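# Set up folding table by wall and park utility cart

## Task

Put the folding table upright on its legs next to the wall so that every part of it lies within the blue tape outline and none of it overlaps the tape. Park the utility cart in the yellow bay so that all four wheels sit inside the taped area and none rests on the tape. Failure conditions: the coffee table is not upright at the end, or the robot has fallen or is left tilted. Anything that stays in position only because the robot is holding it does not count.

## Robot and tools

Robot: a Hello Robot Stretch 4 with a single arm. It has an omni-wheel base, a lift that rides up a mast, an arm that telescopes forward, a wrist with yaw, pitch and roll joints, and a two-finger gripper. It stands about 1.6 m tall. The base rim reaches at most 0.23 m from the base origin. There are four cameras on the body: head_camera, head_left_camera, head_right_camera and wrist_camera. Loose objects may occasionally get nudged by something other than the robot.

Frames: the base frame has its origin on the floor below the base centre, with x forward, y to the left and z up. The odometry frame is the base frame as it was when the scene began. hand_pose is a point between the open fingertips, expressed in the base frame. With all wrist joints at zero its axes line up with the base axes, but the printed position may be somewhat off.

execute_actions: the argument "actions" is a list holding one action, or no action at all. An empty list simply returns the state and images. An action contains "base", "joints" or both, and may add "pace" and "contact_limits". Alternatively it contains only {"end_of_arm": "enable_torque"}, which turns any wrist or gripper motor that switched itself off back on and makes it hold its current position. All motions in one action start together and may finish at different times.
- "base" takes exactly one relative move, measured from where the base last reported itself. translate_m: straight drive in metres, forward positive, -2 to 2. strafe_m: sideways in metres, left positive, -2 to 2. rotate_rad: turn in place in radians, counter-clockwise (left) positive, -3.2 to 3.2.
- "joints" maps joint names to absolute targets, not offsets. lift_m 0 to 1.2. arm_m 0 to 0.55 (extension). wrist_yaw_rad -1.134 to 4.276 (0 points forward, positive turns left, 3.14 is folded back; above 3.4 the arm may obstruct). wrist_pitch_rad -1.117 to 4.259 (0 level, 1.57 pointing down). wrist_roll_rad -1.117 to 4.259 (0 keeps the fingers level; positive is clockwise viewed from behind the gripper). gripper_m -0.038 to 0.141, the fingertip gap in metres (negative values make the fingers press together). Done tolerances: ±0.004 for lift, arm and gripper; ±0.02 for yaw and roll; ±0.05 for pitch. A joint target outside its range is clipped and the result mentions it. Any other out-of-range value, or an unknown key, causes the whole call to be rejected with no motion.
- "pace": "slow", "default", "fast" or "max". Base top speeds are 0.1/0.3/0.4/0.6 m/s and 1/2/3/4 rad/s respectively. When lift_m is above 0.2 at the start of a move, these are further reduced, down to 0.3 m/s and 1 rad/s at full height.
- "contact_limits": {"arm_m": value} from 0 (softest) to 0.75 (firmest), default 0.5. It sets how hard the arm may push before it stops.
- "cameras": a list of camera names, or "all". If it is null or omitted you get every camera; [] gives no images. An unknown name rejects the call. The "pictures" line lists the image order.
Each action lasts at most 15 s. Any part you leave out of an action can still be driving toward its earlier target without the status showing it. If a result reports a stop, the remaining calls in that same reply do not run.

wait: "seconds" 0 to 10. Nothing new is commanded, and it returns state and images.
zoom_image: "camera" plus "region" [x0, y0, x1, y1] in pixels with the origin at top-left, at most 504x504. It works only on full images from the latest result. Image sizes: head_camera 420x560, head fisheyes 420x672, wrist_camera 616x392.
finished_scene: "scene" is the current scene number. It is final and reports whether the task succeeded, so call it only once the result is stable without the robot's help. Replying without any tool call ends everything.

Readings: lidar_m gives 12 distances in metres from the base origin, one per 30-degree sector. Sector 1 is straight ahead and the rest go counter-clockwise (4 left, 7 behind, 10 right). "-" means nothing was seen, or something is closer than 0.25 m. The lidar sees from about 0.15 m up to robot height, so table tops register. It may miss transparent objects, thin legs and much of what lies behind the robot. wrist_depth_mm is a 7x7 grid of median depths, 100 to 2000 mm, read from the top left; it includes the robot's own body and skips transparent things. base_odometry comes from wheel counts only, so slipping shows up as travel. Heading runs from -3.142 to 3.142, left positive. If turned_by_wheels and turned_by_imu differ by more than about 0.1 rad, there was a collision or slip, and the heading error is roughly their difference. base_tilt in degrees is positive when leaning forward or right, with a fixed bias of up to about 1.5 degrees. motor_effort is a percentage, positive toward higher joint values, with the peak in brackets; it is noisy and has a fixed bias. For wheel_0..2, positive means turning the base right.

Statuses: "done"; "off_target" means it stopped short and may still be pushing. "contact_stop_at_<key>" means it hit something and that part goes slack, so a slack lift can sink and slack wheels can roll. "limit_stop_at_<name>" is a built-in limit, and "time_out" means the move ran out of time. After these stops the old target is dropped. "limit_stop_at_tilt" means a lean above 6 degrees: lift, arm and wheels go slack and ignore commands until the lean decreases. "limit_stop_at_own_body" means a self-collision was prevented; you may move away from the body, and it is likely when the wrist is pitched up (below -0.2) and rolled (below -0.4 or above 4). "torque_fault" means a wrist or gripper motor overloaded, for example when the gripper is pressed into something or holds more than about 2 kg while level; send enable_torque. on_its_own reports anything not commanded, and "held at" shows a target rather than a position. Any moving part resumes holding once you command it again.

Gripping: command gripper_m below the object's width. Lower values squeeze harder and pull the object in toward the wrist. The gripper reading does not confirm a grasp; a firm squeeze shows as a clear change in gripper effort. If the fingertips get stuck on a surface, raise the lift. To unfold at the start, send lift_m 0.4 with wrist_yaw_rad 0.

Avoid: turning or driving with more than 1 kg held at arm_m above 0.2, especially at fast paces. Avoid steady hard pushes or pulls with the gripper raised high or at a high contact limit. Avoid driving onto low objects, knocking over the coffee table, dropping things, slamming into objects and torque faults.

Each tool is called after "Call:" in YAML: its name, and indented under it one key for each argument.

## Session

Call:
execute_actions:
  actions: []
  cameras: ["head_camera","head_left_camera"]

Scene clock: 0.00 s.
base_odometry: x=+0.000 y=+0.000 heading=+0.000 (m, m, rad; odometry frame)
turned_by_wheels: +0.000 (rad since the last result)
turned_by_imu: +0.000 (rad since the last result)
base_tilt: forward=-0.5 right=+0.1 (deg)
lidar_m: 1.82 1.69 1.05 0.69 0.64 0.67 0.85 0.79 0.81 1.03 1.43 1.41
base_status: not commanded
joint_positions: lift_m=+0.227 arm_m=+0.000 wrist_yaw_rad=+3.130 wrist_pitch_rad=-0.007 wrist_roll_rad=+0.010 gripper_m=+0.057
joint_status: not commanded
motor_effort: lift_m=+18 arm_m=-1 wrist_yaw_rad=-2 wrist_pitch_rad=-6 wrist_roll_rad=+0 gripper_m=-3 wheel_0=+0 wheel_1=+0 wheel_2=+0 (%)
hand_pose: x=-0.1165 y=+0.0909 z=+0.4074 quat_wxyz=(+0.006, +0.004, +0.005, +1.000) (m; base frame)
wrist_depth_mm: - 139 247 1138 904 723 603 / - 115 140 1118 917 715 603 / - 117 141 1138 917 715 609 / 143 142 217 1138 904 715 603 / 221 917 1008 1160 878 715 609 / 232 946 198 1138 195 699 597 / 235 931 976 120 854 668 609
pictures: head_camera, head_left_camera
Images, in order (width x height): head_camera 420x560, head_left_camera 420x672.

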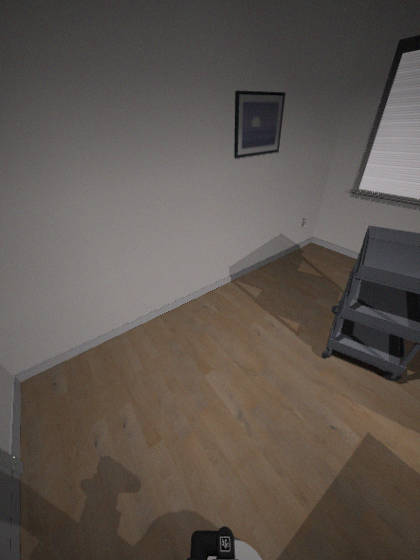

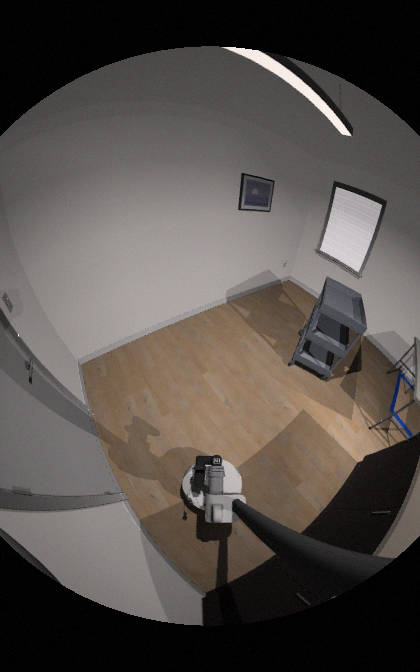

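Call:
execute_actions:
  actions:
    - {"base":{"rotate_rad":-0.95}}
  cameras: []

Call:
execute_actions:
  actions:
    - {"base":{"strafe_m":-0.4}}
  cameras: []

Call:
execute_actions:
  actions:
    - {"base":{"translate_m":1.3},"pace":"fast"}
  cameras: ["head_camera","head_left_camera"]

Scene clock: 7.87 s.
base_odometry: x=+0.000 y=+0.000 heading=-0.949 (m, m, rad; odometry frame)
turned_by_wheels: -0.949 (rad since the last result)
turned_by_imu: -0.967 (rad since the last result)
base_tilt: forward=-0.3 right=+0.3 (deg)
lidar_m: 1.40 1.39 1.77 1.68 0.92 0.68 0.67 0.68 0.84 0.78 0.81 1.14
base_status: done
joint_positions: lift_m=+0.227 arm_m=+0.000 wrist_yaw_rad=+3.130 wrist_pitch_rad=-0.007 wrist_roll_rad=+0.010 gripper_m=+0.057
joint_status: not commanded
motor_effort: lift_m=+18(18) arm_m=-1(1) wrist_yaw_rad=-2(1) wrist_pitch_rad=-7(6) wrist_roll_rad=+1(1) gripper_m=-3(2) wheel_0=+3(9) wheel_1=+4(10) wheel_2=+4(12) (%)
hand_pose: x=-0.1165 y=+0.0909 z=+0.4074 quat_wxyz=(+0.006, +0.004, +0.005, +1.000) (m; base frame)
wrist_depth_mm: - 139 247 788 768 759 759 / - 115 140 788 768 778 759 / - 116 141 798 768 759 759 / 143 142 216 798 788 768 778 / 220 831 809 798 768 759 768 / 232 820 198 809 195 788 778 / 233 809 809 120 778 778 778
pictures: none
No camera images: the call's "cameras" was empty. Leave "cameras" out to get every camera's image.

Scene clock: 10.53 s.
base_odometry: x=-0.325 y=-0.233 heading=-0.949 (m, m, rad; odometry frame)
turned_by_wheels: +0.000 (rad since the last result)
turned_by_imu: -0.003 (rad since the last result)
base_tilt: forward=-0.4 right=+0.0 (deg)
lidar_m: 1.56 1.54 2.17 2.11 0.94 0.69 0.65 0.60 0.40 0.38 0.42 0.57
base_status: done
joint_positions: lift_m=+0.227 arm_m=+0.000 wrist_yaw_rad=+3.130 wrist_pitch_rad=-0.007 wrist_roll_rad=+0.010 gripper_m=+0.057
joint_status: not commanded
motor_effort: lift_m=+18(18) arm_m=-1(1) wrist_yaw_rad=-1(2) wrist_pitch_rad=-6(6) wrist_roll_rad=-1(1) gripper_m=-3(3) wheel_0=+3(9) wheel_1=-3(12) wheel_2=+0(1) (%)
hand_pose: x=-0.1165 y=+0.0909 z=+0.4074 quat_wxyz=(+0.006, +0.004, +0.005, +1.000) (m; base frame)
wrist_depth_mm: - 139 246 798 788 788 759 / - 115 140 788 778 778 759 / - 117 141 798 788 778 768 / 143 141 216 798 788 788 759 / 220 809 798 809 788 788 759 / 232 809 198 798 195 788 778 / 234 798 798 121 788 778 778
pictures: none
No camera images: the call's "cameras" was empty. Leave "cameras" out to get every camera's image.

Scene clock: 15.07 s.
base_odometry: x=+0.432 y=-1.289 heading=-0.949 (m, m, rad; odometry frame)
turned_by_wheels: +0.000 (rad since the last result)
turned_by_imu: -0.001 (rad since the last result)
base_tilt: forward=-0.3 right=-0.1 (deg)
lidar_m: 1.19 0.83 0.46 0.60 2.22 2.05 1.70 0.58 0.43 0.59 0.42 0.48
base_status: done
joint_positions: lift_m=+0.227 arm_m=+0.000 wrist_yaw_rad=+3.130 wrist_pitch_rad=-0.007 wrist_roll_rad=+0.010 gripper_m=+0.057
joint_status: not commanded
motor_effort: lift_m=+18(18) arm_m=-1(1) wrist_yaw_rad=-2(2) wrist_pitch_rad=-7(7) wrist_roll_rad=-1(1) gripper_m=-1(2) wheel_0=+3(8) wheel_1=+3(9) wheel_2=-2(18) (%)
hand_pose: x=-0.1165 y=+0.0909 z=+0.4074 quat_wxyz=(+0.006, +0.004, +0.005, +1.000) (m; base frame)
wrist_depth_mm: - 139 247 - - - - / - 115 140 - - - - / - 116 141 - - - - / 143 142 216 - - - - / 220 1078 1921 - - - - / 233 1182 199 1397 195 1430 1464 / 234 931 976 121 991 904 1008
pictures: head_camera, head_left_camera
Images, in order (width x height): head_camera 420x560, head_left_camera 420x672.

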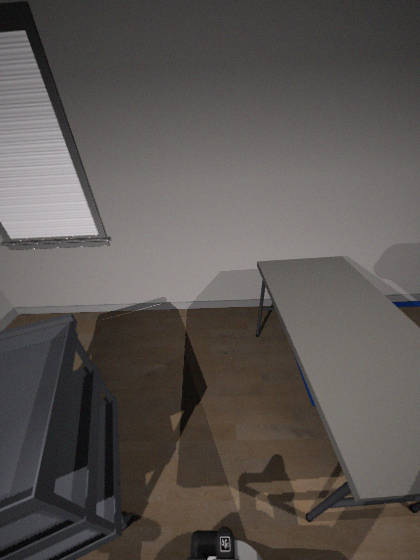

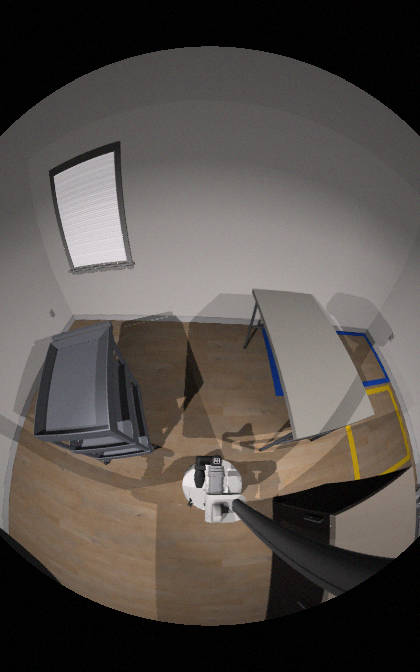

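Same layout; same approach.

Call:
execute_actions:
  actions:
    - {"base":{"translate_m":0.3}}
  cameras: []

Call:
execute_actions:
  actions:
    - {"base":{"rotate_rad":-1.55}}
  cameras: []

Call:
execute_actions:
  actions:
    - {"base":{"translate_m":1.3}}
  cameras: ["head_left_camera"]

Scene clock: 20.83 s.
base_odometry: x=+0.607 y=-1.533 heading=-0.949 (m, m, rad; odometry frame)
turned_by_wheels: +0.000 (rad since the last result)
turned_by_imu: -0.002 (rad since the last result)
base_tilt: forward=-0.3 right=+0.0 (deg)
lidar_m: 1.14 1.50 0.54 0.43 0.71 2.36 1.71 0.59 0.61 0.33 0.35 0.47
base_status: done
joint_positions: lift_m=+0.227 arm_m=+0.000 wrist_yaw_rad=+3.130 wrist_pitch_rad=-0.007 wrist_roll_rad=+0.010 gripper_m=+0.057
joint_status: not commanded
motor_effort: lift_m=+18(18) arm_m=-1(1) wrist_yaw_rad=-1(2) wrist_pitch_rad=-6(7) wrist_roll_rad=+0(1) gripper_m=-1(2) wheel_0=+2(10) wheel_1=+4(9) wheel_2=-4(16) (%)
hand_pose: x=-0.1165 y=+0.0909 z=+0.4074 quat_wxyz=(+0.006, +0.004, +0.005, +1.000) (m; base frame)
wrist_depth_mm: - 139 247 - - - - / - 115 140 - - - - / - 116 141 - - - - / 143 141 216 - - - - / 220 1060 1863 - - - - / 232 1182 198 1430 194 1464 1499 / 233 931 991 120 976 891 1025
pictures: none
No camera images: the call's "cameras" was empty. Leave "cameras" out to get every camera's image.

Scene clock: 22.87 s.
base_odometry: x=+0.607 y=-1.533 heading=-2.498 (m, m, rad; odometry frame)
turned_by_wheels: -1.549 (rad since the last result)
turned_by_imu: -1.577 (rad since the last result)
base_tilt: forward=-0.4 right=+0.3 (deg)
lidar_m: 0.34 0.35 0.47 1.45 1.53 0.54 0.45 0.81 2.31 1.54 0.59 0.64
base_status: done
joint_positions: lift_m=+0.227 arm_m=+0.000 wrist_yaw_rad=+3.130 wrist_pitch_rad=-0.007 wrist_roll_rad=+0.010 gripper_m=+0.057
joint_status: not commanded
motor_effort: lift_m=+18(18) arm_m=-1(1) wrist_yaw_rad=-2(2) wrist_pitch_rad=-6(8) wrist_roll_rad=+0(1) gripper_m=-2(1) wheel_0=+4(8) wheel_1=+5(11) wheel_2=+3(10) (%)
hand_pose: x=-0.1165 y=+0.0909 z=+0.4074 quat_wxyz=(+0.006, +0.004, +0.005, +1.000) (m; base frame)
wrist_depth_mm: - 140 247 741 750 741 - / - 115 140 - 1160 - - / - 117 141 627 - - - / 143 141 216 - - 768 - / 220 - - - - - - / 232 1430 198 960 195 778 1499 / 233 931 585 120 676 741 1008
pictures: none
No camera images: the call's "cameras" was empty. Leave "cameras" out to get every camera's image.

Scene clock: 28.67 s.
base_odometry: x=-0.432 y=-2.313 heading=-2.497 (m, m, rad; odometry frame)
turned_by_wheels: +0.000 (rad since the last result)
turned_by_imu: -0.003 (rad since the last result)
base_tilt: forward=-0.6 right=+0.1 (deg)
lidar_m: 0.25 0.25 0.25 0.25 0.25 0.25 1.73 0.65 0.55 1.20 0.25 0.25
base_status: done
joint_positions: lift_m=+0.227 arm_m=+0.000 wrist_yaw_rad=+3.130 wrist_pitch_rad=-0.007 wrist_roll_rad=+0.010 gripper_m=+0.057
joint_status: not commanded
motor_effort: lift_m=+18(18) arm_m=+0(1) wrist_yaw_rad=-2(2) wrist_pitch_rad=-8(7) wrist_roll_rad=+0(1) gripper_m=-2(1) wheel_0=+6(12) wheel_1=+5(7) wheel_2=-5(13) (%)
hand_pose: x=-0.1165 y=+0.0909 z=+0.4074 quat_wxyz=(+0.006, +0.004, +0.005, +1.000) (m; base frame)
wrist_depth_mm: - 140 248 - - 574 580 / - 115 140 - - - 1863 / - 117 141 - - - 1863 / 143 142 217 - - - - / 220 - - - - - 1921 / 231 1336 199 1430 195 1464 1464 / 233 931 991 120 991 878 1025
pictures: head_left_camera
Images, in order (width x height): head_left_camera 420x672.

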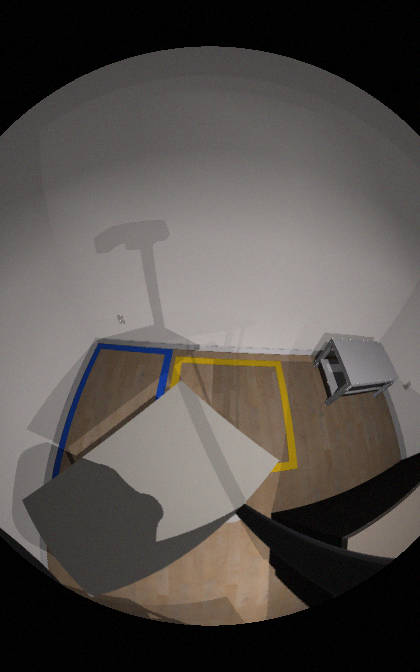

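Call:
execute_actions:
  actions:
    - {"base":{"translate_m":0.5}}
  cameras: []

Call:
execute_actions:
  actions:
    - {"base":{"strafe_m":0.3},"pace":"slow"}
  cameras: ["head_left_camera"]

Scene clock: 34.50 s.
base_odometry: x=-0.832 y=-2.614 heading=-2.497 (m, m, rad; odometry frame)
turned_by_wheels: +0.001 (rad since the last result)
turned_by_imu: -0.001 (rad since the last result)
base_tilt: forward=-0.4 right=+0.0 (deg)
lidar_m: 0.25 0.25 0.25 0.25 0.25 0.25 0.25 0.90 1.11 1.16 0.26 0.25
base_status: done
joint_positions: lift_m=+0.227 arm_m=+0.000 wrist_yaw_rad=+3.130 wrist_pitch_rad=-0.007 wrist_roll_rad=+0.010 gripper_m=+0.057
joint_status: not commanded
motor_effort: lift_m=+18(18) arm_m=+0(1) wrist_yaw_rad=-2(2) wrist_pitch_rad=-7(7) wrist_roll_rad=+0(1) gripper_m=-1(2) wheel_0=+6(12) wheel_1=+5(11) wheel_2=-5(17) (%)
hand_pose: x=-0.1165 y=+0.0909 z=+0.4074 quat_wxyz=(+0.006, +0.004, +0.005, +1.000) (m; base frame)
wrist_depth_mm: - 140 247 - 574 574 574 / - 115 140 - 991 878 1921 / - 117 141 - - - - / 143 142 216 - - - - / 220 1118 - - - - - / 232 1138 199 1430 195 1499 1537 / 234 931 991 120 991 891 1008
pictures: none
No camera images: the call's "cameras" was empty. Leave "cameras" out to get every camera's image.

Scene clock: 38.63 s.
base_odometry: x=-0.652 y=-2.853 heading=-2.497 (m, m, rad; odometry frame)
turned_by_wheels: +0.000 (rad since the last result)
turned_by_imu: +0.001 (rad since the last result)
base_tilt: forward=-0.6 right=+0.0 (deg)
lidar_m: 0.25 0.25 0.25 0.25 0.25 0.25 0.25 1.11 1.12 1.45 1.15 0.25
base_status: done
joint_positions: lift_m=+0.227 arm_m=+0.000 wrist_yaw_rad=+3.130 wrist_pitch_rad=-0.007 wrist_roll_rad=+0.010 gripper_m=+0.057
joint_status: not commanded
motor_effort: lift_m=+18(18) arm_m=+0(1) wrist_yaw_rad=-2(1) wrist_pitch_rad=-7(7) wrist_roll_rad=+0(0) gripper_m=-1(1) wheel_0=-6(8) wheel_1=+9(14) wheel_2=+0(3) (%)
hand_pose: x=-0.1165 y=+0.0909 z=+0.4074 quat_wxyz=(+0.006, +0.004, +0.005, +1.000) (m; base frame)
wrist_depth_mm: - 140 246 627 574 574 580 / - 115 140 - 891 - 1537 / - 117 141 - - - 1661 / 143 141 216 - - - 1661 / 220 - - - - - 1618 / 232 1430 198 1430 195 1464 1499 / 233 931 991 120 991 891 991
pictures: head_left_camera
Images, in order (width x height): head_left_camera 420x672.

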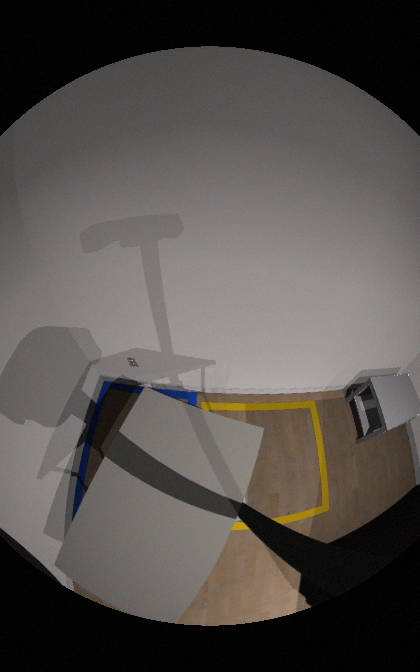

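Call:
execute_actions:
  actions:
    - {"base":{"strafe_m":-0.5}}
  cameras: []

Call:
execute_actions:
  actions:
    - {"base":{"translate_m":0.3}}
  cameras: []

Call:
execute_actions:
  actions:
    - {"base":{"strafe_m":0.6},"pace":"slow"}
  cameras: []

Call:
execute_actions:
  actions:
    - {"base":{"strafe_m":-0.7}}
  cameras: []

Call:
execute_actions:
  actions:
    - {"base":{"translate_m":-0.4}}
  cameras: []

Call:
execute_actions:
  actions:
    - {"base":{"rotate_rad":1.55}}
  cameras: ["head_camera"]

Scene clock: 46.07 s.
base_odometry: x=-0.952 y=-2.454 heading=-2.497 (m, m, rad; odometry frame)
turned_by_wheels: +0.000 (rad since the last result)
turned_by_imu: -0.005 (rad since the last result)
base_tilt: forward=-0.4 right=+0.1 (deg)
lidar_m: 0.79 0.83 0.36 0.35 0.45 0.86 1.07 0.84 1.11 0.96 1.00 0.82
base_status: done
joint_positions: lift_m=+0.227 arm_m=+0.000 wrist_yaw_rad=+3.130 wrist_pitch_rad=-0.007 wrist_roll_rad=+0.010 gripper_m=+0.057
joint_status: not commanded
motor_effort: lift_m=+18(18) arm_m=-1(0) wrist_yaw_rad=-2(3) wrist_pitch_rad=-7(7) wrist_roll_rad=+0(0) gripper_m=-3(2) wheel_0=+0(12) wheel_1=-4(18) wheel_2=+0(1) (%)
hand_pose: x=-0.1165 y=+0.0909 z=+0.4074 quat_wxyz=(+0.006, +0.004, +0.005, +1.000) (m; base frame)
wrist_depth_mm: - 139 247 - - - - / - 115 140 - - - - / - 116 141 - - - - / 143 141 216 - - - - / 220 946 1205 - - - - / 232 960 198 1430 195 1464 1499 / 233 931 991 120 991 891 1025
pictures: none
No camera images: the call's "cameras" was empty. Leave "cameras" out to get every camera's image.

Scene clock: 48.53 s.
base_odometry: x=-1.192 y=-2.634 heading=-2.496 (m, m, rad; odometry frame)
turned_by_wheels: +0.000 (rad since the last result)
turned_by_imu: +0.000 (rad since the last result)
base_tilt: forward=-0.4 right=+0.1 (deg)
lidar_m: 0.50 0.53 0.73 0.30 0.34 0.63 1.10 1.13 1.55 0.95 0.71 0.52
base_status: done
joint_positions: lift_m=+0.227 arm_m=+0.000 wrist_yaw_rad=+3.130 wrist_pitch_rad=-0.007 wrist_roll_rad=+0.010 gripper_m=+0.057
joint_status: not commanded
motor_effort: lift_m=+18(18) arm_m=-1(0) wrist_yaw_rad=-2(2) wrist_pitch_rad=-6(6) wrist_roll_rad=+0(1) gripper_m=-3(2) wheel_0=+4(7) wheel_1=+5(9) wheel_2=-3(11) (%)
hand_pose: x=-0.1165 y=+0.0909 z=+0.4074 quat_wxyz=(+0.006, +0.004, +0.005, +1.000) (m; base frame)
wrist_depth_mm: - 139 247 - - - 621 / - 115 140 - - - 891 / - 117 141 - - - - / 143 142 216 - - - - / 220 1255 1229 - - - - / 231 1281 198 1430 195 1499 1499 / 233 931 976 121 1008 891 1025
pictures: none
No camera images: the call's "cameras" was empty. Leave "cameras" out to get every camera's image.

Scene clock: 55.67 s.
base_odometry: x=-0.831 y=-3.113 heading=-2.496 (m, m, rad; odometry frame)
turned_by_wheels: +0.000 (rad since the last result)
turned_by_imu: +0.000 (rad since the last result)
base_tilt: forward=-0.5 right=+0.1 (deg)
lidar_m: 0.49 0.53 0.76 0.25 0.25 0.26 0.66 1.39 1.53 1.55 0.73 0.52
base_status: done
joint_positions: lift_m=+0.227 arm_m=+0.000 wrist_yaw_rad=+3.130 wrist_pitch_rad=-0.007 wrist_roll_rad=+0.010 gripper_m=+0.057
joint_status: not commanded
motor_effort: lift_m=+18(18) arm_m=-1(0) wrist_yaw_rad=-2(3) wrist_pitch_rad=-6(7) wrist_roll_rad=-1(0) gripper_m=-2(0) wheel_0=-6(10) wheel_1=+7(9) wheel_2=+0(3) (%)
hand_pose: x=-0.1165 y=+0.0909 z=+0.4074 quat_wxyz=(+0.006, +0.004, +0.005, +1.000) (m; base frame)
wrist_depth_mm: - 139 247 - 615 574 585 / - 115 140 - 891 878 891 / - 117 141 - - - 1499 / 143 142 216 - - - 1499 / 220 - - - - - 1537 / 232 1430 198 1464 195 1430 1336 / 235 931 991 120 976 904 1008
pictures: none
No camera images: the call's "cameras" was empty. Leave "cameras" out to get every camera's image.

Scene clock: 59.33 s.
base_odometry: x=-1.252 y=-2.554 heading=-2.496 (m, m, rad; odometry frame)
turned_by_wheels: +0.000 (rad since the last result)
turned_by_imu: -0.003 (rad since the last result)
base_tilt: forward=-0.5 right=+0.2 (deg)
lidar_m: 0.49 0.51 0.74 0.85 0.87 1.29 1.09 1.12 1.55 0.84 0.71 0.52
base_status: done
joint_positions: lift_m=+0.227 arm_m=+0.000 wrist_yaw_rad=+3.130 wrist_pitch_rad=-0.007 wrist_roll_rad=+0.010 gripper_m=+0.057
joint_status: not commanded
motor_effort: lift_m=+18(18) arm_m=+0(0) wrist_yaw_rad=-2(2) wrist_pitch_rad=-7(7) wrist_roll_rad=+1(0) gripper_m=-1(3) wheel_0=+2(10) wheel_1=-3(13) wheel_2=+0(2) (%)
hand_pose: x=-0.1165 y=+0.0909 z=+0.4074 quat_wxyz=(+0.006, +0.004, +0.005, +1.000) (m; base frame)
wrist_depth_mm: - 140 246 - - - - / - 115 140 - - - - / - 116 141 - - - - / 143 142 217 - - - - / 221 1229 1255 - - - - / 232 1255 199 1430 195 1464 1464 / 234 931 976 120 991 891 991
pictures: none
No camera images: the call's "cameras" was empty. Leave "cameras" out to get every camera's image.

Scene clock: 62.13 s.
base_odometry: x=-0.933 y=-2.314 heading=-2.497 (m, m, rad; odometry frame)
turned_by_wheels: +0.000 (rad since the last result)
turned_by_imu: -0.001 (rad since the last result)
base_tilt: forward=-0.3 right=+0.0 (deg)
lidar_m: 0.88 0.93 0.87 0.85 0.91 2.40 0.71 0.72 0.99 0.92 0.88 0.95
base_status: done
joint_positions: lift_m=+0.227 arm_m=+0.000 wrist_yaw_rad=+3.130 wrist_pitch_rad=-0.007 wrist_roll_rad=+0.010 gripper_m=+0.057
joint_status: not commanded
motor_effort: lift_m=+18(18) arm_m=-1(0) wrist_yaw_rad=-2(1) wrist_pitch_rad=-6(7) wrist_roll_rad=-1(0) gripper_m=-2(2) wheel_0=-3(8) wheel_1=-3(7) wheel_2=+4(15) (%)
hand_pose: x=-0.1165 y=+0.0909 z=+0.4074 quat_wxyz=(+0.006, +0.004, +0.005, +1.000) (m; base frame)
wrist_depth_mm: - 140 247 - - - - / - 115 140 - - - - / - 117 141 - - - - / 143 141 216 - - - - / 220 831 866 - - - - / 232 842 198 1464 195 1464 1464 / 233 831 866 120 991 891 1025
pictures: none
No camera images: the call's "cameras" was empty. Leave "cameras" out to get every camera's image.

Scene clock: 64.17 s.
base_odometry: x=-0.932 y=-2.314 heading=-0.947 (m, m, rad; odometry frame)
turned_by_wheels: +1.549 (rad since the last result)
turned_by_imu: +1.575 (rad since the last result)
base_tilt: forward=-0.4 right=+0.1 (deg)
lidar_m: 0.85 0.88 2.42 0.71 0.72 0.97 1.04 0.88 0.94 0.89 0.93 0.89
base_status: done
joint_positions: lift_m=+0.227 arm_m=+0.000 wrist_yaw_rad=+3.130 wrist_pitch_rad=-0.007 wrist_roll_rad=+0.010 gripper_m=+0.057
joint_status: not commanded
motor_effort: lift_m=+18(18) arm_m=-1(1) wrist_yaw_rad=-2(1) wrist_pitch_rad=-7(7) wrist_roll_rad=+0(0) gripper_m=-2(2) wheel_0=-4(10) wheel_1=-5(11) wheel_2=-3(12) (%)
hand_pose: x=-0.1165 y=+0.0909 z=+0.4074 quat_wxyz=(+0.006, +0.004, +0.005, +1.000) (m; base frame)
wrist_depth_mm: - 139 247 - - - 917 / - 115 140 - - 1397 917 / - 117 141 - - 1366 931 / 143 142 216 - - 1366 917 / 220 1808 1537 - - 1366 917 / 233 1182 198 1464 195 1281 946 / 234 931 976 120 991 904 904
pictures: head_camera
Images, in order (width x height): head_camera 420x560.

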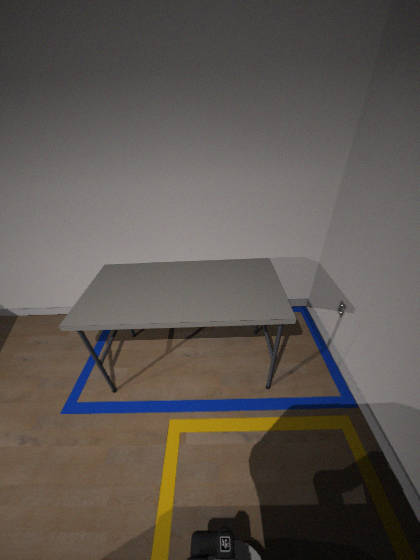

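Call:
execute_actions:
  actions:
    - {"base":{"translate_m":0.4}}
  cameras: []

Call:
execute_actions:
  actions:
    - {"base":{"strafe_m":1.0},"pace":"fast"}
  cameras: []

Call:
execute_actions:
  actions:
    - {"base":{"translate_m":0.73}}
  cameras: []

Call:
execute_actions:
  actions:
    - {"base":{"strafe_m":-0.37},"pace":"slow"}
  cameras: []

Call:
execute_actions:
  actions:
    - {"base":{"strafe_m":0.5}}
  cameras: []

Call:
execute_actions:
  actions:
    - {"base":{"rotate_rad":-1.55}}
  cameras: ["head_camera","head_left_camera"]

Scene clock: 74.93 s.
base_odometry: x=-0.699 y=-2.638 heading=-0.947 (m, m, rad; odometry frame)
turned_by_wheels: +0.000 (rad since the last result)
turned_by_imu: -0.002 (rad since the last result)
base_tilt: forward=-0.5 right=-0.1 (deg)
lidar_m: 0.46 0.48 0.66 2.18 0.90 0.99 1.26 1.28 0.94 0.89 0.93 0.48
base_status: done
joint_positions: lift_m=+0.227 arm_m=+0.000 wrist_yaw_rad=+3.130 wrist_pitch_rad=-0.007 wrist_roll_rad=+0.010 gripper_m=+0.057
joint_status: not commanded
motor_effort: lift_m=+18(18) arm_m=-1(0) wrist_yaw_rad=-2(1) wrist_pitch_rad=-6(7) wrist_roll_rad=-1(0) gripper_m=-2(1) wheel_0=+3(5) wheel_1=+4(8) wheel_2=-4(20) (%)
hand_pose: x=-0.1165 y=+0.0909 z=+0.4074 quat_wxyz=(+0.006, +0.004, +0.005, +1.000) (m; base frame)
wrist_depth_mm: - 139 246 - - - 931 / - 115 140 - - 1430 946 / - 117 141 - - 1430 931 / 143 142 216 - - 1397 917 / 220 1808 1983 - - 1366 931 / 231 1430 198 1430 195 1308 931 / 233 931 976 120 991 904 891
pictures: none
No camera images: the call's "cameras" was empty. Leave "cameras" out to get every camera's image.

Scene clock: 78.57 s.
base_odometry: x=+0.113 y=-2.054 heading=-0.947 (m, m, rad; odometry frame)
turned_by_wheels: +0.000 (rad since the last result)
turned_by_imu: +0.002 (rad since the last result)
base_tilt: forward=-0.5 right=+0.0 (deg)
lidar_m: 0.71 1.38 1.47 1.16 2.96 0.59 0.57 0.59 1.79 1.87 0.64 0.47
base_status: done
joint_positions: lift_m=+0.227 arm_m=+0.000 wrist_yaw_rad=+3.130 wrist_pitch_rad=-0.007 wrist_roll_rad=+0.010 gripper_m=+0.057
joint_status: not commanded
motor_effort: lift_m=+18(18) arm_m=-1(0) wrist_yaw_rad=-2(1) wrist_pitch_rad=-6(6) wrist_roll_rad=+0(1) gripper_m=-3(1) wheel_0=+0(14) wheel_1=-1(14) wheel_2=+0(1) (%)
hand_pose: x=-0.1165 y=+0.0909 z=+0.4074 quat_wxyz=(+0.006, +0.004, +0.005, +1.000) (m; base frame)
wrist_depth_mm: - 140 246 691 683 - - / - 115 140 699 691 - - / - 116 141 699 691 - - / 143 141 216 699 699 - - / 220 715 715 707 699 - - / 233 715 198 707 195 1464 1499 / 234 723 707 120 878 891 1025
pictures: none
No camera images: the call's "cameras" was empty. Leave "cameras" out to get every camera's image.

Scene clock: 82.50 s.
base_odometry: x=+0.539 y=-2.646 heading=-0.947 (m, m, rad; odometry frame)
turned_by_wheels: +0.000 (rad since the last result)
turned_by_imu: -0.001 (rad since the last result)
base_tilt: forward=-0.4 right=+0.0 (deg)
lidar_m: 0.59 0.63 0.87 1.44 1.37 3.29 1.31 0.26 0.25 0.25 0.25 0.25
base_status: done
joint_positions: lift_m=+0.227 arm_m=+0.000 wrist_yaw_rad=+3.130 wrist_pitch_rad=-0.007 wrist_roll_rad=+0.010 gripper_m=+0.057
joint_status: not commanded
motor_effort: lift_m=+18(17) arm_m=+0(1) wrist_yaw_rad=-2(2) wrist_pitch_rad=-7(6) wrist_roll_rad=+0(1) gripper_m=-3(1) wheel_0=+2(7) wheel_1=+4(8) wheel_2=-4(9) (%)
hand_pose: x=-0.1165 y=+0.0909 z=+0.4074 quat_wxyz=(+0.006, +0.004, +0.005, +1.000) (m; base frame)
wrist_depth_mm: - 139 246 - - - - / - 115 140 1430 - - - / - 117 141 1430 - - - / 143 141 216 1430 - - - / 220 - 1464 1464 - - - / 232 1430 199 1464 195 1464 1464 / 233 931 976 120 991 891 991
pictures: none
No camera images: the call's "cameras" was empty. Leave "cameras" out to get every camera's image.

Scene clock: 87.33 s.
base_odometry: x=+0.239 y=-2.862 heading=-0.947 (m, m, rad; odometry frame)
turned_by_wheels: +0.000 (rad since the last result)
turned_by_imu: -0.004 (rad since the last result)
base_tilt: forward=-0.5 right=+0.0 (deg)
lidar_m: 0.60 0.64 0.87 1.79 1.76 1.37 1.33 0.25 0.25 0.25 0.25 0.25
base_status: done
joint_positions: lift_m=+0.227 arm_m=+0.000 wrist_yaw_rad=+3.130 wrist_pitch_rad=-0.007 wrist_roll_rad=+0.010 gripper_m=+0.057
joint_status: not commanded
motor_effort: lift_m=+18(18) arm_m=+0(0) wrist_yaw_rad=-2(3) wrist_pitch_rad=-6(7) wrist_roll_rad=+1(1) gripper_m=-2(2) wheel_0=+7(11) wheel_1=-9(12) wheel_2=-1(4) (%)
hand_pose: x=-0.1165 y=+0.0908 z=+0.4074 quat_wxyz=(+0.006, +0.004, +0.005, +1.000) (m; base frame)
wrist_depth_mm: - 139 247 - - - - / - 115 140 - 1397 - - / - 116 141 1430 1397 - - / 143 142 216 - 1397 - - / 220 - - 1983 1430 - - / 232 1430 199 1464 195 1464 1464 / 233 917 976 120 976 904 1008
pictures: none
No camera images: the call's "cameras" was empty. Leave "cameras" out to get every camera's image.

Scene clock: 90.33 s.
base_odometry: x=+0.645 y=-2.570 heading=-0.947 (m, m, rad; odometry frame)
turned_by_wheels: +0.000 (rad since the last result)
turned_by_imu: +0.001 (rad since the last result)
base_tilt: forward=-0.4 right=+0.0 (deg)
lidar_m: 0.59 0.64 0.88 1.32 1.24 3.25 1.29 1.33 0.65 0.57 0.59 0.62
base_status: done
joint_positions: lift_m=+0.227 arm_m=+0.000 wrist_yaw_rad=+3.130 wrist_pitch_rad=-0.007 wrist_roll_rad=+0.010 gripper_m=+0.057
joint_status: not commanded
motor_effort: lift_m=+18(18) arm_m=-1(1) wrist_yaw_rad=-2(2) wrist_pitch_rad=-7(8) wrist_roll_rad=+1(1) gripper_m=-3(2) wheel_0=-2(13) wheel_1=+4(12) wheel_2=+0(2) (%)
hand_pose: x=-0.1165 y=+0.0908 z=+0.4074 quat_wxyz=(+0.006, +0.004, +0.005, +1.000) (m; base frame)
wrist_depth_mm: - 140 247 - - - - / - 115 140 1430 - - - / - 117 141 1397 - - - / 143 141 216 1499 - - - / 220 - 1464 1464 - - - / 231 1464 199 1430 195 1464 1464 / 233 946 976 120 991 904 1008
pictures: none
No camera images: the call's "cameras" was empty. Leave "cameras" out to get every camera's image.

Scene clock: 92.37 s.
base_odometry: x=+0.645 y=-2.570 heading=-2.496 (m, m, rad; odometry frame)
turned_by_wheels: -1.549 (rad since the last result)
turned_by_imu: -1.577 (rad since the last result)
base_tilt: forward=-0.5 right=-0.1 (deg)
lidar_m: 0.59 0.59 0.63 0.59 0.62 0.89 1.31 1.25 3.24 1.27 1.35 0.65
base_status: done
joint_positions: lift_m=+0.227 arm_m=+0.000 wrist_yaw_rad=+3.130 wrist_pitch_rad=-0.007 wrist_roll_rad=+0.010 gripper_m=+0.057
joint_status: not commanded
motor_effort: lift_m=+18(18) arm_m=-1(1) wrist_yaw_rad=-2(2) wrist_pitch_rad=-6(8) wrist_roll_rad=+0(1) gripper_m=-1(2) wheel_0=+3(5) wheel_1=+2(11) wheel_2=+5(8) (%)
hand_pose: x=-0.1165 y=+0.0908 z=+0.4074 quat_wxyz=(+0.006, +0.004, +0.005, +1.000) (m; base frame)
wrist_depth_mm: - 139 246 - - 1308 854 / - 115 140 - - 1308 854 / - 117 141 - - 1308 842 / 143 141 216 - - 1308 842 / 220 1708 - - - 1281 842 / 232 1430 198 1430 195 1205 831 / 234 931 976 120 991 891 831
pictures: head_camera, head_left_camera
Images, in order (width x height): head_camera 420x560, head_left_camera 420x672.

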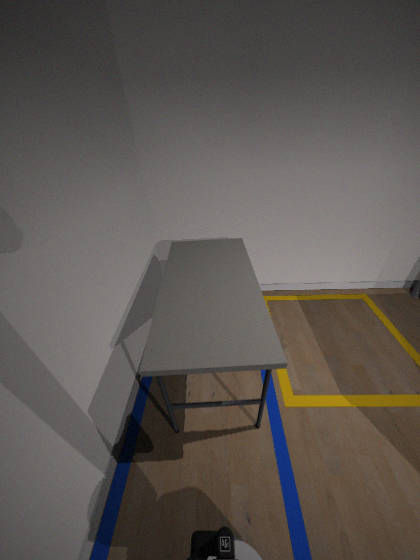

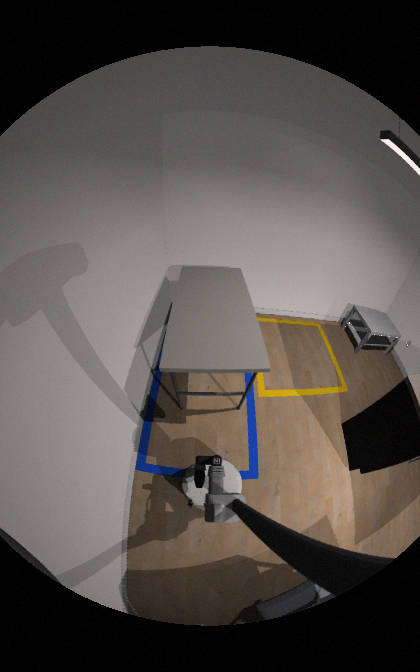

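Call:
execute_actions:
  actions:
    - {"base":{"strafe_m":-0.65}}
  cameras: []

Call:
execute_actions:
  actions:
    - {"base":{"translate_m":1.25},"pace":"fast"}
  cameras: []

Scene clock: 101.77 s.
base_odometry: x=+0.254 y=-2.051 heading=-2.496 (m, m, rad; odometry frame)
turned_by_wheels: +0.000 (rad since the last result)
turned_by_imu: -0.004 (rad since the last result)
base_tilt: forward=-0.5 right=+0.1 (deg)
lidar_m: 1.60 0.72 0.88 1.25 1.31 1.85 1.05 1.08 0.70 0.62 0.66 1.95
base_status: done
joint_positions: lift_m=+0.227 arm_m=+0.000 wrist_yaw_rad=+3.130 wrist_pitch_rad=-0.007 wrist_roll_rad=+0.010 gripper_m=+0.057
joint_status: not commanded
motor_effort: lift_m=+18(18) arm_m=-1(0) wrist_yaw_rad=-2(2) wrist_pitch_rad=-6(7) wrist_roll_rad=-1(1) gripper_m=-2(3) wheel_0=+2(7) wheel_1=-4(13) wheel_2=+0(1) (%)
hand_pose: x=-0.1165 y=+0.0908 z=+0.4074 quat_wxyz=(+0.006, +0.004, +0.005, +1.000) (m; base frame)
wrist_depth_mm: - 139 246 - - - 1863 / - 115 140 1308 - - 1863 / - 117 141 - - - 1863 / 143 141 216 - - - 1808 / 221 - 1618 1708 - - 1863 / 231 1430 198 1308 195 1464 1499 / 234 917 991 121 991 891 1008
pictures: none
No camera images: the call's "cameras" was empty. Leave "cameras" out to get every camera's image.

Scene clock: 106.17 s.
base_odometry: x=-0.745 y=-2.803 heading=-2.496 (m, m, rad; odometry frame)
turned_by_wheels: +0.000 (rad since the last result)
turned_by_imu: -0.001 (rad since the last result)
base_tilt: forward=-0.4 right=+0.0 (deg)
lidar_m: 0.75 0.59 0.41 0.38 0.39 0.55 2.29 1.05 1.18 1.35 1.10 0.78
base_status: done
joint_positions: lift_m=+0.227 arm_m=+0.000 wrist_yaw_rad=+3.130 wrist_pitch_rad=-0.007 wrist_roll_rad=+0.010 gripper_m=+0.057
joint_status: not commanded
motor_effort: lift_m=+18(18) arm_m=-1(1) wrist_yaw_rad=-3(2) wrist_pitch_rad=-6(7) wrist_roll_rad=+0(1) gripper_m=-2(3) wheel_0=+2(10) wheel_1=+2(9) wheel_2=+0(15) (%)
hand_pose: x=-0.1165 y=+0.0908 z=+0.4074 quat_wxyz=(+0.006, +0.004, +0.005, +1.000) (m; base frame)
wrist_depth_mm: - 139 246 - - - 580 / - 115 140 - - - 1863 / - 117 141 - - - 1808 / 143 141 216 - - - 1808 / 220 1537 - - - - 1661 / 232 1366 199 1464 195 1464 1499 / 234 904 976 120 991 676 1025
pictures: none
No camera images: the call's "cameras" was empty. Leave "cameras" out to get every camera's image.

Call:
execute_actions:
  actions:
    - {"base":{"strafe_m":0.54},"pace":"slow"}
  cameras: []

Call:
execute_actions:
  actions:
    - {"base":{"strafe_m":-0.54}}
  cameras: []

Call:
execute_actions:
  actions:
    - {"base":{"translate_m":-1.6},"pace":"fast"}
  cameras: ["head_camera"]

Call:
execute_actions:
  actions:
    - {"base":{"rotate_rad":3.1}}
  cameras: ["head_camera"]

Scene clock: 117.33 s.
base_odometry: x=-0.420 y=-3.234 heading=-2.496 (m, m, rad; odometry frame)
turned_by_wheels: +0.000 (rad since the last result)
turned_by_imu: +0.000 (rad since the last result)
base_tilt: forward=-0.4 right=+0.1 (deg)
lidar_m: 0.25 0.25 0.25 0.25 0.25 0.25 0.25 0.25 1.46 1.88 1.09 0.80
base_status: done
joint_positions: lift_m=+0.227 arm_m=+0.000 wrist_yaw_rad=+3.130 wrist_pitch_rad=-0.007 wrist_roll_rad=+0.010 gripper_m=+0.057
joint_status: not commanded
motor_effort: lift_m=+18(18) arm_m=-1(1) wrist_yaw_rad=-2(2) wrist_pitch_rad=-7(5) wrist_roll_rad=+0(0) gripper_m=-2(4) wheel_0=-5(14) wheel_1=+6(14) wheel_2=+1(4) (%)
hand_pose: x=-0.1165 y=+0.0909 z=+0.4074 quat_wxyz=(+0.006, +0.004, +0.005, +1.000) (m; base frame)
wrist_depth_mm: - 139 247 574 574 574 580 / - 115 140 - - 1430 931 / - 116 141 - - 1537 946 / 143 141 216 - - 1537 931 / 221 - - - - 1430 931 / 232 1464 199 1430 195 1308 991 / 233 946 917 120 991 691 917
pictures: none
No camera images: the call's "cameras" was empty. Leave "cameras" out to get every camera's image.

Scene clock: 120.47 s.
base_odometry: x=-0.745 y=-2.803 heading=-2.496 (m, m, rad; odometry frame)
turned_by_wheels: +0.000 (rad since the last result)
turned_by_imu: -0.003 (rad since the last result)
base_tilt: forward=-0.5 right=+0.1 (deg)
lidar_m: 0.77 0.66 0.49 0.44 0.47 0.63 2.30 1.06 1.20 1.35 1.07 0.80
base_status: done
joint_positions: lift_m=+0.227 arm_m=+0.000 wrist_yaw_rad=+3.130 wrist_pitch_rad=-0.007 wrist_roll_rad=+0.010 gripper_m=+0.057
joint_status: not commanded
motor_effort: lift_m=+18(18) arm_m=-1(1) wrist_yaw_rad=-2(2) wrist_pitch_rad=-7(7) wrist_roll_rad=+1(0) gripper_m=-1(2) wheel_0=+2(13) wheel_1=-3(12) wheel_2=-1(6) (%)
hand_pose: x=-0.1165 y=+0.0909 z=+0.4074 quat_wxyz=(+0.006, +0.004, +0.005, +1.000) (m; base frame)
wrist_depth_mm: - 140 247 - - - 615 / - 115 140 - - - 1708 / - 116 141 - - - 1661 / 143 142 216 - - - 1708 / 220 1537 - - - - 1576 / 232 1336 199 1430 195 1464 1464 / 233 917 976 120 991 891 1025
pictures: none
No camera images: the call's "cameras" was empty. Leave "cameras" out to get every camera's image.

Scene clock: 125.73 s.
base_odometry: x=+0.534 y=-1.841 heading=-2.496 (m, m, rad; odometry frame)
turned_by_wheels: +0.000 (rad since the last result)
turned_by_imu: -0.002 (rad since the last result)
base_tilt: forward=-0.5 right=+0.1 (deg)
lidar_m: 1.86 1.07 1.31 1.26 1.30 0.90 0.73 0.72 2.54 0.68 0.68 0.94
base_status: done
joint_positions: lift_m=+0.227 arm_m=+0.000 wrist_yaw_rad=+3.130 wrist_pitch_rad=-0.007 wrist_roll_rad=+0.010 gripper_m=+0.057
joint_status: not commanded
motor_effort: lift_m=+18(18) arm_m=-1(1) wrist_yaw_rad=-2(2) wrist_pitch_rad=-7(7) wrist_roll_rad=+0(0) gripper_m=-1(0) wheel_0=-1(7) wheel_1=-1(11) wheel_2=+1(14) (%)
hand_pose: x=-0.1165 y=+0.0909 z=+0.4074 quat_wxyz=(+0.006, +0.004, +0.005, +1.000) (m; base frame)
wrist_depth_mm: - 140 246 931 - - 1921 / - 115 140 1138 - - 1863 / - 116 141 - - - 1863 / 143 142 216 - - - 1808 / 221 - - 1397 - - 1863 / 232 1308 198 946 195 1464 1464 / 234 931 976 120 1008 904 1025
pictures: head_camera
Images, in order (width x height): head_camera 420x560.

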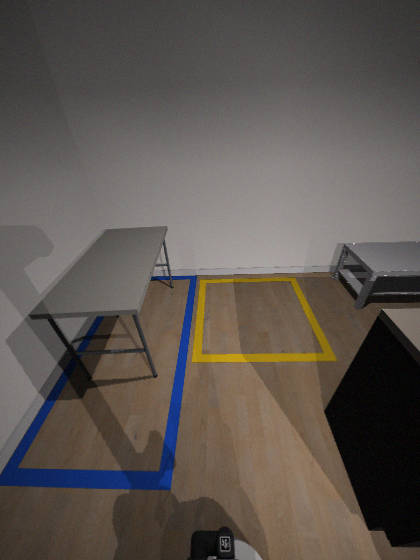

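Scene clock: 128.57 s.
base_odometry: x=+0.534 y=-1.841 heading=+0.603 (m, m, rad; odometry frame)
turned_by_wheels: +3.099 (rad since the last result)
turned_by_imu: +3.152 (rad since the last result)
base_tilt: forward=-0.6 right=-0.1 (deg)
lidar_m: 0.73 0.71 2.56 0.70 0.66 0.88 2.37 1.07 1.32 1.25 1.30 0.92
base_status: done
joint_positions: lift_m=+0.227 arm_m=+0.000 wrist_yaw_rad=+3.130 wrist_pitch_rad=-0.007 wrist_roll_rad=+0.010 gripper_m=+0.057
joint_status: not commanded
motor_effort: lift_m=+18(18) arm_m=-1(1) wrist_yaw_rad=-1(1) wrist_pitch_rad=-7(8) wrist_roll_rad=-1(1) gripper_m=-2(3) wheel_0=-3(12) wheel_1=-5(14) wheel_2=-5(11) (%)
hand_pose: x=-0.1165 y=+0.0909 z=+0.4074 quat_wxyz=(+0.006, +0.004, +0.005, +1.000) (m; base frame)
wrist_depth_mm: - 140 247 - - - 854 / - 115 140 - - - 831 / - 117 141 - - - 842 / 143 142 216 - - - 831 / 221 - - - - - 842 / 232 1430 198 1464 195 1499 831 / 233 931 976 120 991 891 842
pictures: head_camera
Images, in order (width x height): head_camera 420x560.

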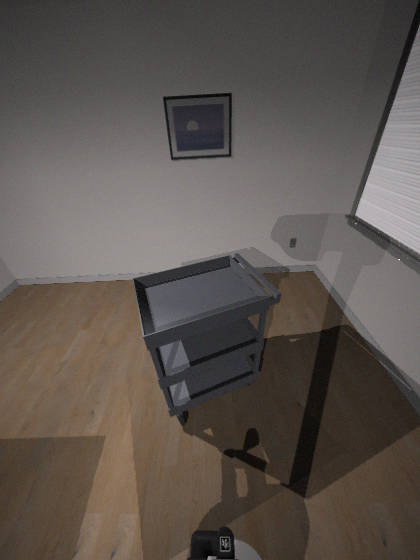

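Call:
execute_actions:
  actions:
    - {"base":{"strafe_m":0.26},"joints":{"lift_m":0.4,"wrist_yaw_rad":0,"gripper_m":0.14}}
  cameras: []

Call:
execute_actions:
  actions:
    - {"joints":{"lift_m":0.2}}
  cameras: ["wrist_camera"]

Scene clock: 135.10 s.
base_odometry: x=+0.386 y=-1.627 heading=+0.603 (m, m, rad; odometry frame)
turned_by_wheels: +0.000 (rad since the last result)
turned_by_imu: -0.001 (rad since the last result)
base_tilt: forward=-0.4 right=+0.2 (deg)
lidar_m: 0.67 2.42 2.31 0.80 0.41 0.54 2.36 1.21 1.32 1.50 1.55 0.78
base_status: done
joint_positions: lift_m=+0.400 arm_m=+0.000 wrist_yaw_rad=+0.001 wrist_pitch_rad=-0.007 wrist_roll_rad=+0.010 gripper_m=+0.140
joint_status: all done
motor_effort: lift_m=+20(22) arm_m=-1(1) wrist_yaw_rad=-4(9) wrist_pitch_rad=-7(7) wrist_roll_rad=-1(0) gripper_m=+0(3) wheel_0=-3(10) wheel_1=+3(9) wheel_2=+0(5) (%)
hand_pose: x=+0.4594 y=-0.0873 z=+0.5801 quat_wxyz=(+1.000, +0.005, -0.004, +0.000) (m; base frame)
wrist_depth_mm: - - 462 484 539 - - / - - 549 517 544 591 654 / - - - - 1060 - 1921 / - - - - - - 1983 / - - 477 904 554 609 723 / 1921 1756 459 492 525 199 1708 / 1336 1308 946 127 1042 960 1308
pictures: none
No camera images: the call's "cameras" was empty. Leave "cameras" out to get every camera's image.

Scene clock: 137.00 s.
base_odometry: x=+0.386 y=-1.627 heading=+0.603 (m, m, rad; odometry frame)
turned_by_wheels: +0.000 (rad since the last result)
turned_by_imu: -0.001 (rad since the last result)
base_tilt: forward=-0.5 right=-0.1 (deg)
lidar_m: 0.68 2.42 2.31 0.78 0.43 0.55 2.38 1.21 1.32 1.52 1.57 0.79
base_status: not commanded
joint_positions: lift_m=+0.200 arm_m=+0.000 wrist_yaw_rad=+0.000 wrist_pitch_rad=-0.007 wrist_roll_rad=+0.010 gripper_m=+0.140
joint_status: all done
motor_effort: lift_m=+15(18) arm_m=-1(1) wrist_yaw_rad=-4(3) wrist_pitch_rad=-7(7) wrist_roll_rad=+0(0) gripper_m=+1(0) wheel_0=-2(2) wheel_1=+3(3) wheel_2=+0(0) (%)
hand_pose: x=+0.4594 y=-0.0873 z=+0.3805 quat_wxyz=(+1.000, +0.005, -0.004, +0.000) (m; base frame)
wrist_depth_mm: - - 820 809 809 809 - / - - - - - - 1983 / - - 469 488 535 585 661 / - - - - - - - / - - 866 - - - 1863 / 1336 1205 466 878 750 199 1182 / 917 904 549 127 559 591 831
pictures: wrist_camera
Images, in order (width x height): wrist_camera 616x392.

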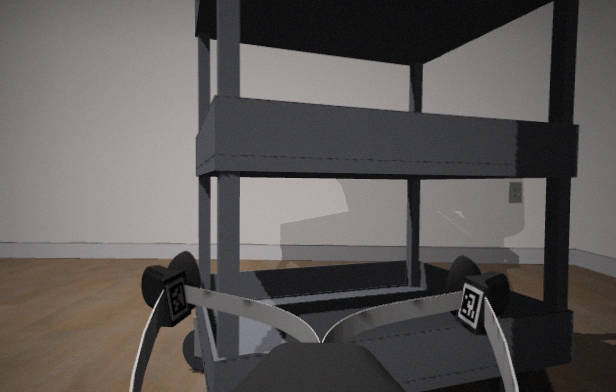

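Call:
execute_actions:
  actions:
    - {"base":{"strafe_m":0.11}}
  cameras: []

Call:
execute_actions:
  actions:
    - {"base":{"translate_m":0.29}}
  cameras: []

Call:
execute_actions:
  actions:
    - {"joints":{"gripper_m":-0.03}}
  cameras: []

Call:
execute_actions:
  actions:
    - {"base":{"strafe_m":-0.12},"pace":"slow"}
  cameras: []

Call:
execute_actions:
  actions:
    - {"base":{"translate_m":-1.2}}
  cameras: ["head_left_camera"]

Call:
execute_actions:
  actions:
    - {"base":{"translate_m":-1.15}}
  cameras: ["head_left_camera"]

Scene clock: 146.30 s.
base_odometry: x=+0.324 y=-1.536 heading=+0.603 (m, m, rad; odometry frame)
turned_by_wheels: +0.000 (rad since the last result)
turned_by_imu: -0.001 (rad since the last result)
base_tilt: forward=-0.2 right=+0.1 (deg)
lidar_m: 0.66 2.39 2.21 0.77 0.32 0.38 2.39 1.26 1.32 1.63 1.67 0.74
base_status: done
joint_positions: lift_m=+0.200 arm_m=+0.000 wrist_yaw_rad=+0.000 wrist_pitch_rad=-0.007 wrist_roll_rad=+0.010 gripper_m=+0.140
joint_status: not commanded
motor_effort: lift_m=+15(15) arm_m=-1(1) wrist_yaw_rad=-3(3) wrist_pitch_rad=-6(8) wrist_roll_rad=+0(0) gripper_m=+0(0) wheel_0=-2(7) wheel_1=+3(11) wheel_2=+0(2) (%)
hand_pose: x=+0.4594 y=-0.0873 z=+0.3805 quat_wxyz=(+1.000, +0.005, -0.004, +0.000) (m; base frame)
wrist_depth_mm: - - - 759 798 809 - / - - - - - - - / - - - 459 488 535 591 / - - - - - - - / - - - - - - - / 1336 1205 842 466 750 199 788 / 917 917 866 127 508 539 621
pictures: none
No camera images: the call's "cameras" was empty. Leave "cameras" out to get every camera's image.

Scene clock: 148.73 s.
base_odometry: x=+0.563 y=-1.372 heading=+0.603 (m, m, rad; odometry frame)
turned_by_wheels: +0.000 (rad since the last result)
turned_by_imu: -0.001 (rad since the last result)
base_tilt: forward=-0.5 right=+0.1 (deg)
lidar_m: 0.38 2.13 2.16 2.10 0.67 0.53 2.67 1.51 1.71 1.61 0.87 0.41
base_status: done
joint_positions: lift_m=+0.200 arm_m=+0.000 wrist_yaw_rad=+0.000 wrist_pitch_rad=-0.007 wrist_roll_rad=+0.010 gripper_m=+0.140
joint_status: not commanded
motor_effort: lift_m=+15(15) arm_m=-1(1) wrist_yaw_rad=-3(3) wrist_pitch_rad=-6(6) wrist_roll_rad=+0(0) gripper_m=+1(1) wheel_0=+2(10) wheel_1=+4(8) wheel_2=-4(11) (%)
hand_pose: x=+0.4594 y=-0.0873 z=+0.3805 quat_wxyz=(+1.000, +0.005, -0.004, +0.000) (m; base frame)
wrist_depth_mm: 1863 1863 559 160 173 190 207 / 1808 1808 334 160 175 191 208 / 1863 1863 336 165 178 196 212 / 1983 1863 1863 170 1863 1808 1863 / 1863 1863 1863 171 1863 1808 1863 / 1336 1229 574 170 723 198 1366 / 917 917 603 127 615 580 615
pictures: none
No camera images: the call's "cameras" was empty. Leave "cameras" out to get every camera's image.

Scene clock: 151.30 s.
base_odometry: x=+0.563 y=-1.372 heading=+0.603 (m, m, rad; odometry frame)
turned_by_wheels: +0.000 (rad since the last result)
turned_by_imu: -0.001 (rad since the last result)
base_tilt: forward=-0.6 right=+0.1 (deg)
lidar_m: 0.37 2.10 2.16 2.09 0.69 0.55 2.67 1.52 1.71 1.61 0.86 0.39
base_status: not commanded
joint_positions: lift_m=+0.200 arm_m=+0.000 wrist_yaw_rad=+0.004 wrist_pitch_rad=-0.007 wrist_roll_rad=+0.010 gripper_m=-0.030
joint_status: all done
motor_effort: lift_m=+15(15) arm_m=-1(1) wrist_yaw_rad=-13(18) wrist_pitch_rad=-8(7) wrist_roll_rad=+0(2) gripper_m=-12(14) wheel_0=+3(2) wheel_1=+4(4) wheel_2=-5(4) (%)
hand_pose: x=+0.4597 y=-0.0863 z=+0.3805 quat_wxyz=(+1.000, +0.005, -0.004, +0.002) (m; base frame)
wrist_depth_mm: 1863 1863 569 155 165 181 198 / 1863 1863 373 156 166 182 199 / 1863 1863 375 160 171 186 202 / 1863 1921 1863 164 1863 1863 1808 / 1863 1863 1921 165 1863 1863 1863 / 1336 1308 182 166 182 768 1397 / 931 809 585 121 603 544 615
pictures: none
No camera images: the call's "cameras" was empty. Leave "cameras" out to get every camera's image.

Scene clock: 153.63 s.
base_odometry: x=+0.631 y=-1.471 heading=+0.603 (m, m, rad; odometry frame)
turned_by_wheels: +0.000 (rad since the last result)
turned_by_imu: -0.001 (rad since the last result)
base_tilt: forward=-0.5 right=+0.0 (deg)
lidar_m: 0.36 2.15 2.31 2.10 0.70 0.60 2.67 1.46 1.57 1.48 1.55 0.43
base_status: done
joint_positions: lift_m=+0.200 arm_m=+0.000 wrist_yaw_rad=+0.003 wrist_pitch_rad=-0.007 wrist_roll_rad=+0.010 gripper_m=-0.030
joint_status: not commanded
motor_effort: lift_m=+15(15) arm_m=+0(1) wrist_yaw_rad=-11(21) wrist_pitch_rad=-7(6) wrist_roll_rad=+0(1) gripper_m=-12(11) wheel_0=+6(13) wheel_1=-5(10) wheel_2=-1(5) (%)
hand_pose: x=+0.4597 y=-0.0865 z=+0.3805 quat_wxyz=(+1.000, +0.005, -0.004, +0.002) (m; base frame)
wrist_depth_mm: 1921 1921 249 155 172 198 236 / 1863 1863 250 156 173 200 232 / 1863 1863 276 160 177 207 239 / 1863 1863 1863 165 1863 1808 1808 / 1863 1863 1863 166 1863 1808 1808 / 1308 1308 183 165 183 788 1366 / 931 820 580 130 603 539 591
pictures: none
No camera images: the call's "cameras" was empty. Leave "cameras" out to get every camera's image.

Scene clock: 159.13 s.
base_odometry: x=-0.358 y=-2.151 heading=+0.602 (m, m, rad; odometry frame)
turned_by_wheels: -0.001 (rad since the last result)
turned_by_imu: -0.004 (rad since the last result)
base_tilt: forward=-0.3 right=+0.2 (deg)
lidar_m: 0.39 0.54 0.39 0.50 1.33 1.50 1.45 1.13 0.73 0.71 1.59 0.41
base_status: done
joint_positions: lift_m=+0.200 arm_m=+0.000 wrist_yaw_rad=-0.002 wrist_pitch_rad=-0.008 wrist_roll_rad=+0.010 gripper_m=-0.030
joint_status: not commanded
motor_effort: lift_m=+16(16) arm_m=-1(1) wrist_yaw_rad=+4(22) wrist_pitch_rad=-5(8) wrist_roll_rad=+2(0) gripper_m=-13(16) wheel_0=-5(11) wheel_1=-4(12) wheel_2=+1(21) (%)
hand_pose: x=+0.4592 y=-0.0880 z=+0.3805 quat_wxyz=(+1.000, +0.005, -0.004, -0.001) (m; base frame)
wrist_depth_mm: - - 213 160 184 279 - / - 325 215 161 186 253 427 / - 327 228 166 194 256 387 / - - - 173 - - - / - - - 174 - - 1863 / 1336 1205 183 174 180 741 1255 / 917 492 603 120 609 549 559
pictures: head_left_camera
Images, in order (width x height): head_left_camera 420x672.

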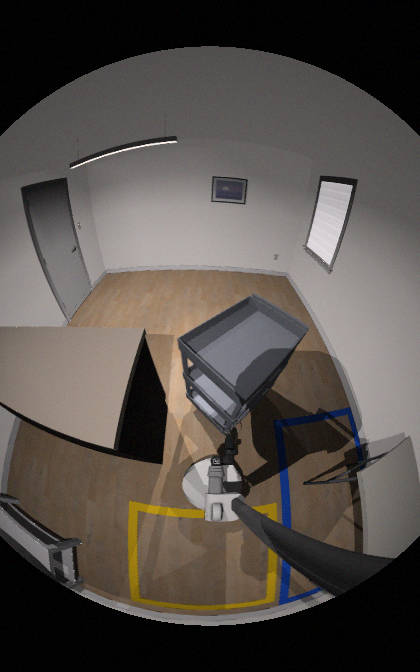

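Scene clock: 164.43 s.
base_odometry: x=-1.306 y=-2.802 heading=+0.602 (m, m, rad; odometry frame)
turned_by_wheels: +0.000 (rad since the last result)
turned_by_imu: -0.004 (rad since the last result)
base_tilt: forward=-0.4 right=-0.1 (deg)
lidar_m: 0.38 0.57 1.08 1.00 0.47 0.34 0.32 0.32 0.45 0.78 0.80 0.41
base_status: done
joint_positions: lift_m=+0.200 arm_m=+0.000 wrist_yaw_rad=-0.002 wrist_pitch_rad=-0.007 wrist_roll_rad=+0.010 gripper_m=-0.030
joint_status: not commanded
motor_effort: lift_m=+16(16) arm_m=-1(1) wrist_yaw_rad=+3(4) wrist_pitch_rad=-7(7) wrist_roll_rad=+1(1) gripper_m=-12(14) wheel_0=-4(11) wheel_1=-4(12) wheel_2=+3(15) (%)
hand_pose: x=+0.4593 y=-0.0879 z=+0.3805 quat_wxyz=(+1.000, +0.005, -0.004, -0.001) (m; base frame)
wrist_depth_mm: 1060 297 200 162 192 - - / 368 259 201 163 195 322 - / 373 273 208 168 207 329 - / 1078 1078 1618 172 - - - / 1078 1078 - 172 - - - / 1118 1098 183 173 182 699 1366 / 492 530 603 120 603 500 931
pictures: head_left_camera
Images, in order (width x height): head_left_camera 420x672.

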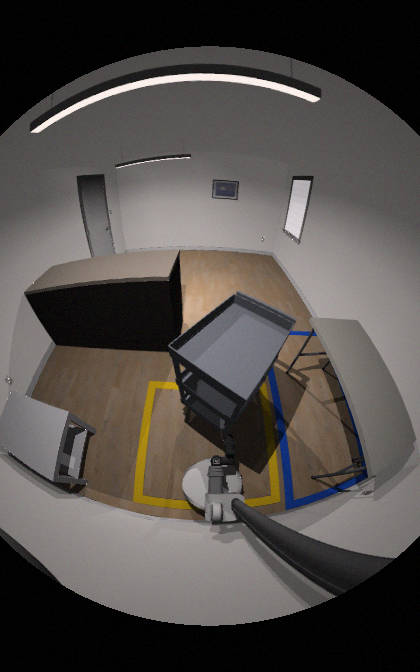

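Call:
execute_actions:
  actions:
    - {"base":{"strafe_m":0.2},"pace":"slow"}
  cameras: []

Call:
execute_actions:
  actions:
    - {"base":{"rotate_rad":-1.0},"pace":"slow"}
  cameras: ["head_left_camera"]

Scene clock: 173.10 s.
base_odometry: x=-1.419 y=-2.637 heading=+0.602 (m, m, rad; odometry frame)
turned_by_wheels: +0.000 (rad since the last result)
turned_by_imu: -0.002 (rad since the last result)
base_tilt: forward=-0.5 right=+0.1 (deg)
lidar_m: 0.37 1.30 0.86 0.80 0.48 0.34 0.31 0.34 0.46 0.98 1.01 0.41
base_status: done
joint_positions: lift_m=+0.200 arm_m=+0.000 wrist_yaw_rad=-0.004 wrist_pitch_rad=-0.007 wrist_roll_rad=+0.010 gripper_m=-0.030
joint_status: not commanded
motor_effort: lift_m=+16(16) arm_m=-1(1) wrist_yaw_rad=+10(15) wrist_pitch_rad=-7(7) wrist_roll_rad=+1(1) gripper_m=-11(12) wheel_0=-5(10) wheel_1=+4(8) wheel_2=+0(8) (%)
hand_pose: x=+0.4590 y=-0.0886 z=+0.3805 quat_wxyz=(+1.000, +0.005, -0.004, -0.002) (m; base frame)
wrist_depth_mm: 1060 1078 236 158 175 214 - / 1060 1060 237 160 177 217 273 / 1060 496 257 164 182 225 277 / 1078 1078 1078 169 842 - - / 1078 1078 1060 170 1808 - - / 1078 1078 182 171 180 750 1397 / 917 549 585 129 603 544 585
pictures: none
No camera images: the call's "cameras" was empty. Leave "cameras" out to get every camera's image.

Scene clock: 175.40 s.
base_odometry: x=-1.419 y=-2.637 heading=-0.397 (m, m, rad; odometry frame)
turned_by_wheels: -0.999 (rad since the last result)
turned_by_imu: -1.016 (rad since the last result)
base_tilt: forward=-0.6 right=+0.2 (deg)
lidar_m: 0.28 0.26 0.28 1.33 0.86 0.82 0.43 0.33 0.31 0.32 0.46 0.42
base_status: done
joint_positions: lift_m=+0.200 arm_m=+0.000 wrist_yaw_rad=-0.003 wrist_pitch_rad=-0.007 wrist_roll_rad=+0.010 gripper_m=-0.030
joint_status: not commanded
motor_effort: lift_m=+16(16) arm_m=-1(1) wrist_yaw_rad=+8(41) wrist_pitch_rad=-7(7) wrist_roll_rad=-1(1) gripper_m=-13(15) wheel_0=+1(9) wheel_1=+4(7) wheel_2=+5(12) (%)
hand_pose: x=+0.4591 y=-0.0884 z=+0.3804 quat_wxyz=(+1.000, +0.005, -0.004, -0.002) (m; base frame)
wrist_depth_mm: 110 121 135 152 768 750 654 / 110 122 135 153 904 1008 1008 / 140 136 140 160 1537 1397 1281 / - - - 172 1576 1430 1281 / - - - 172 1576 1397 1281 / 1308 691 183 173 180 1366 1229 / 609 569 854 130 917 842 946
pictures: head_left_camera
Images, in order (width x height): head_left_camera 420x672.

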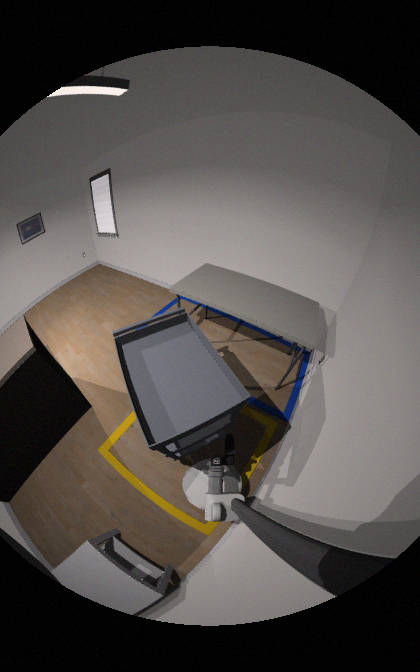

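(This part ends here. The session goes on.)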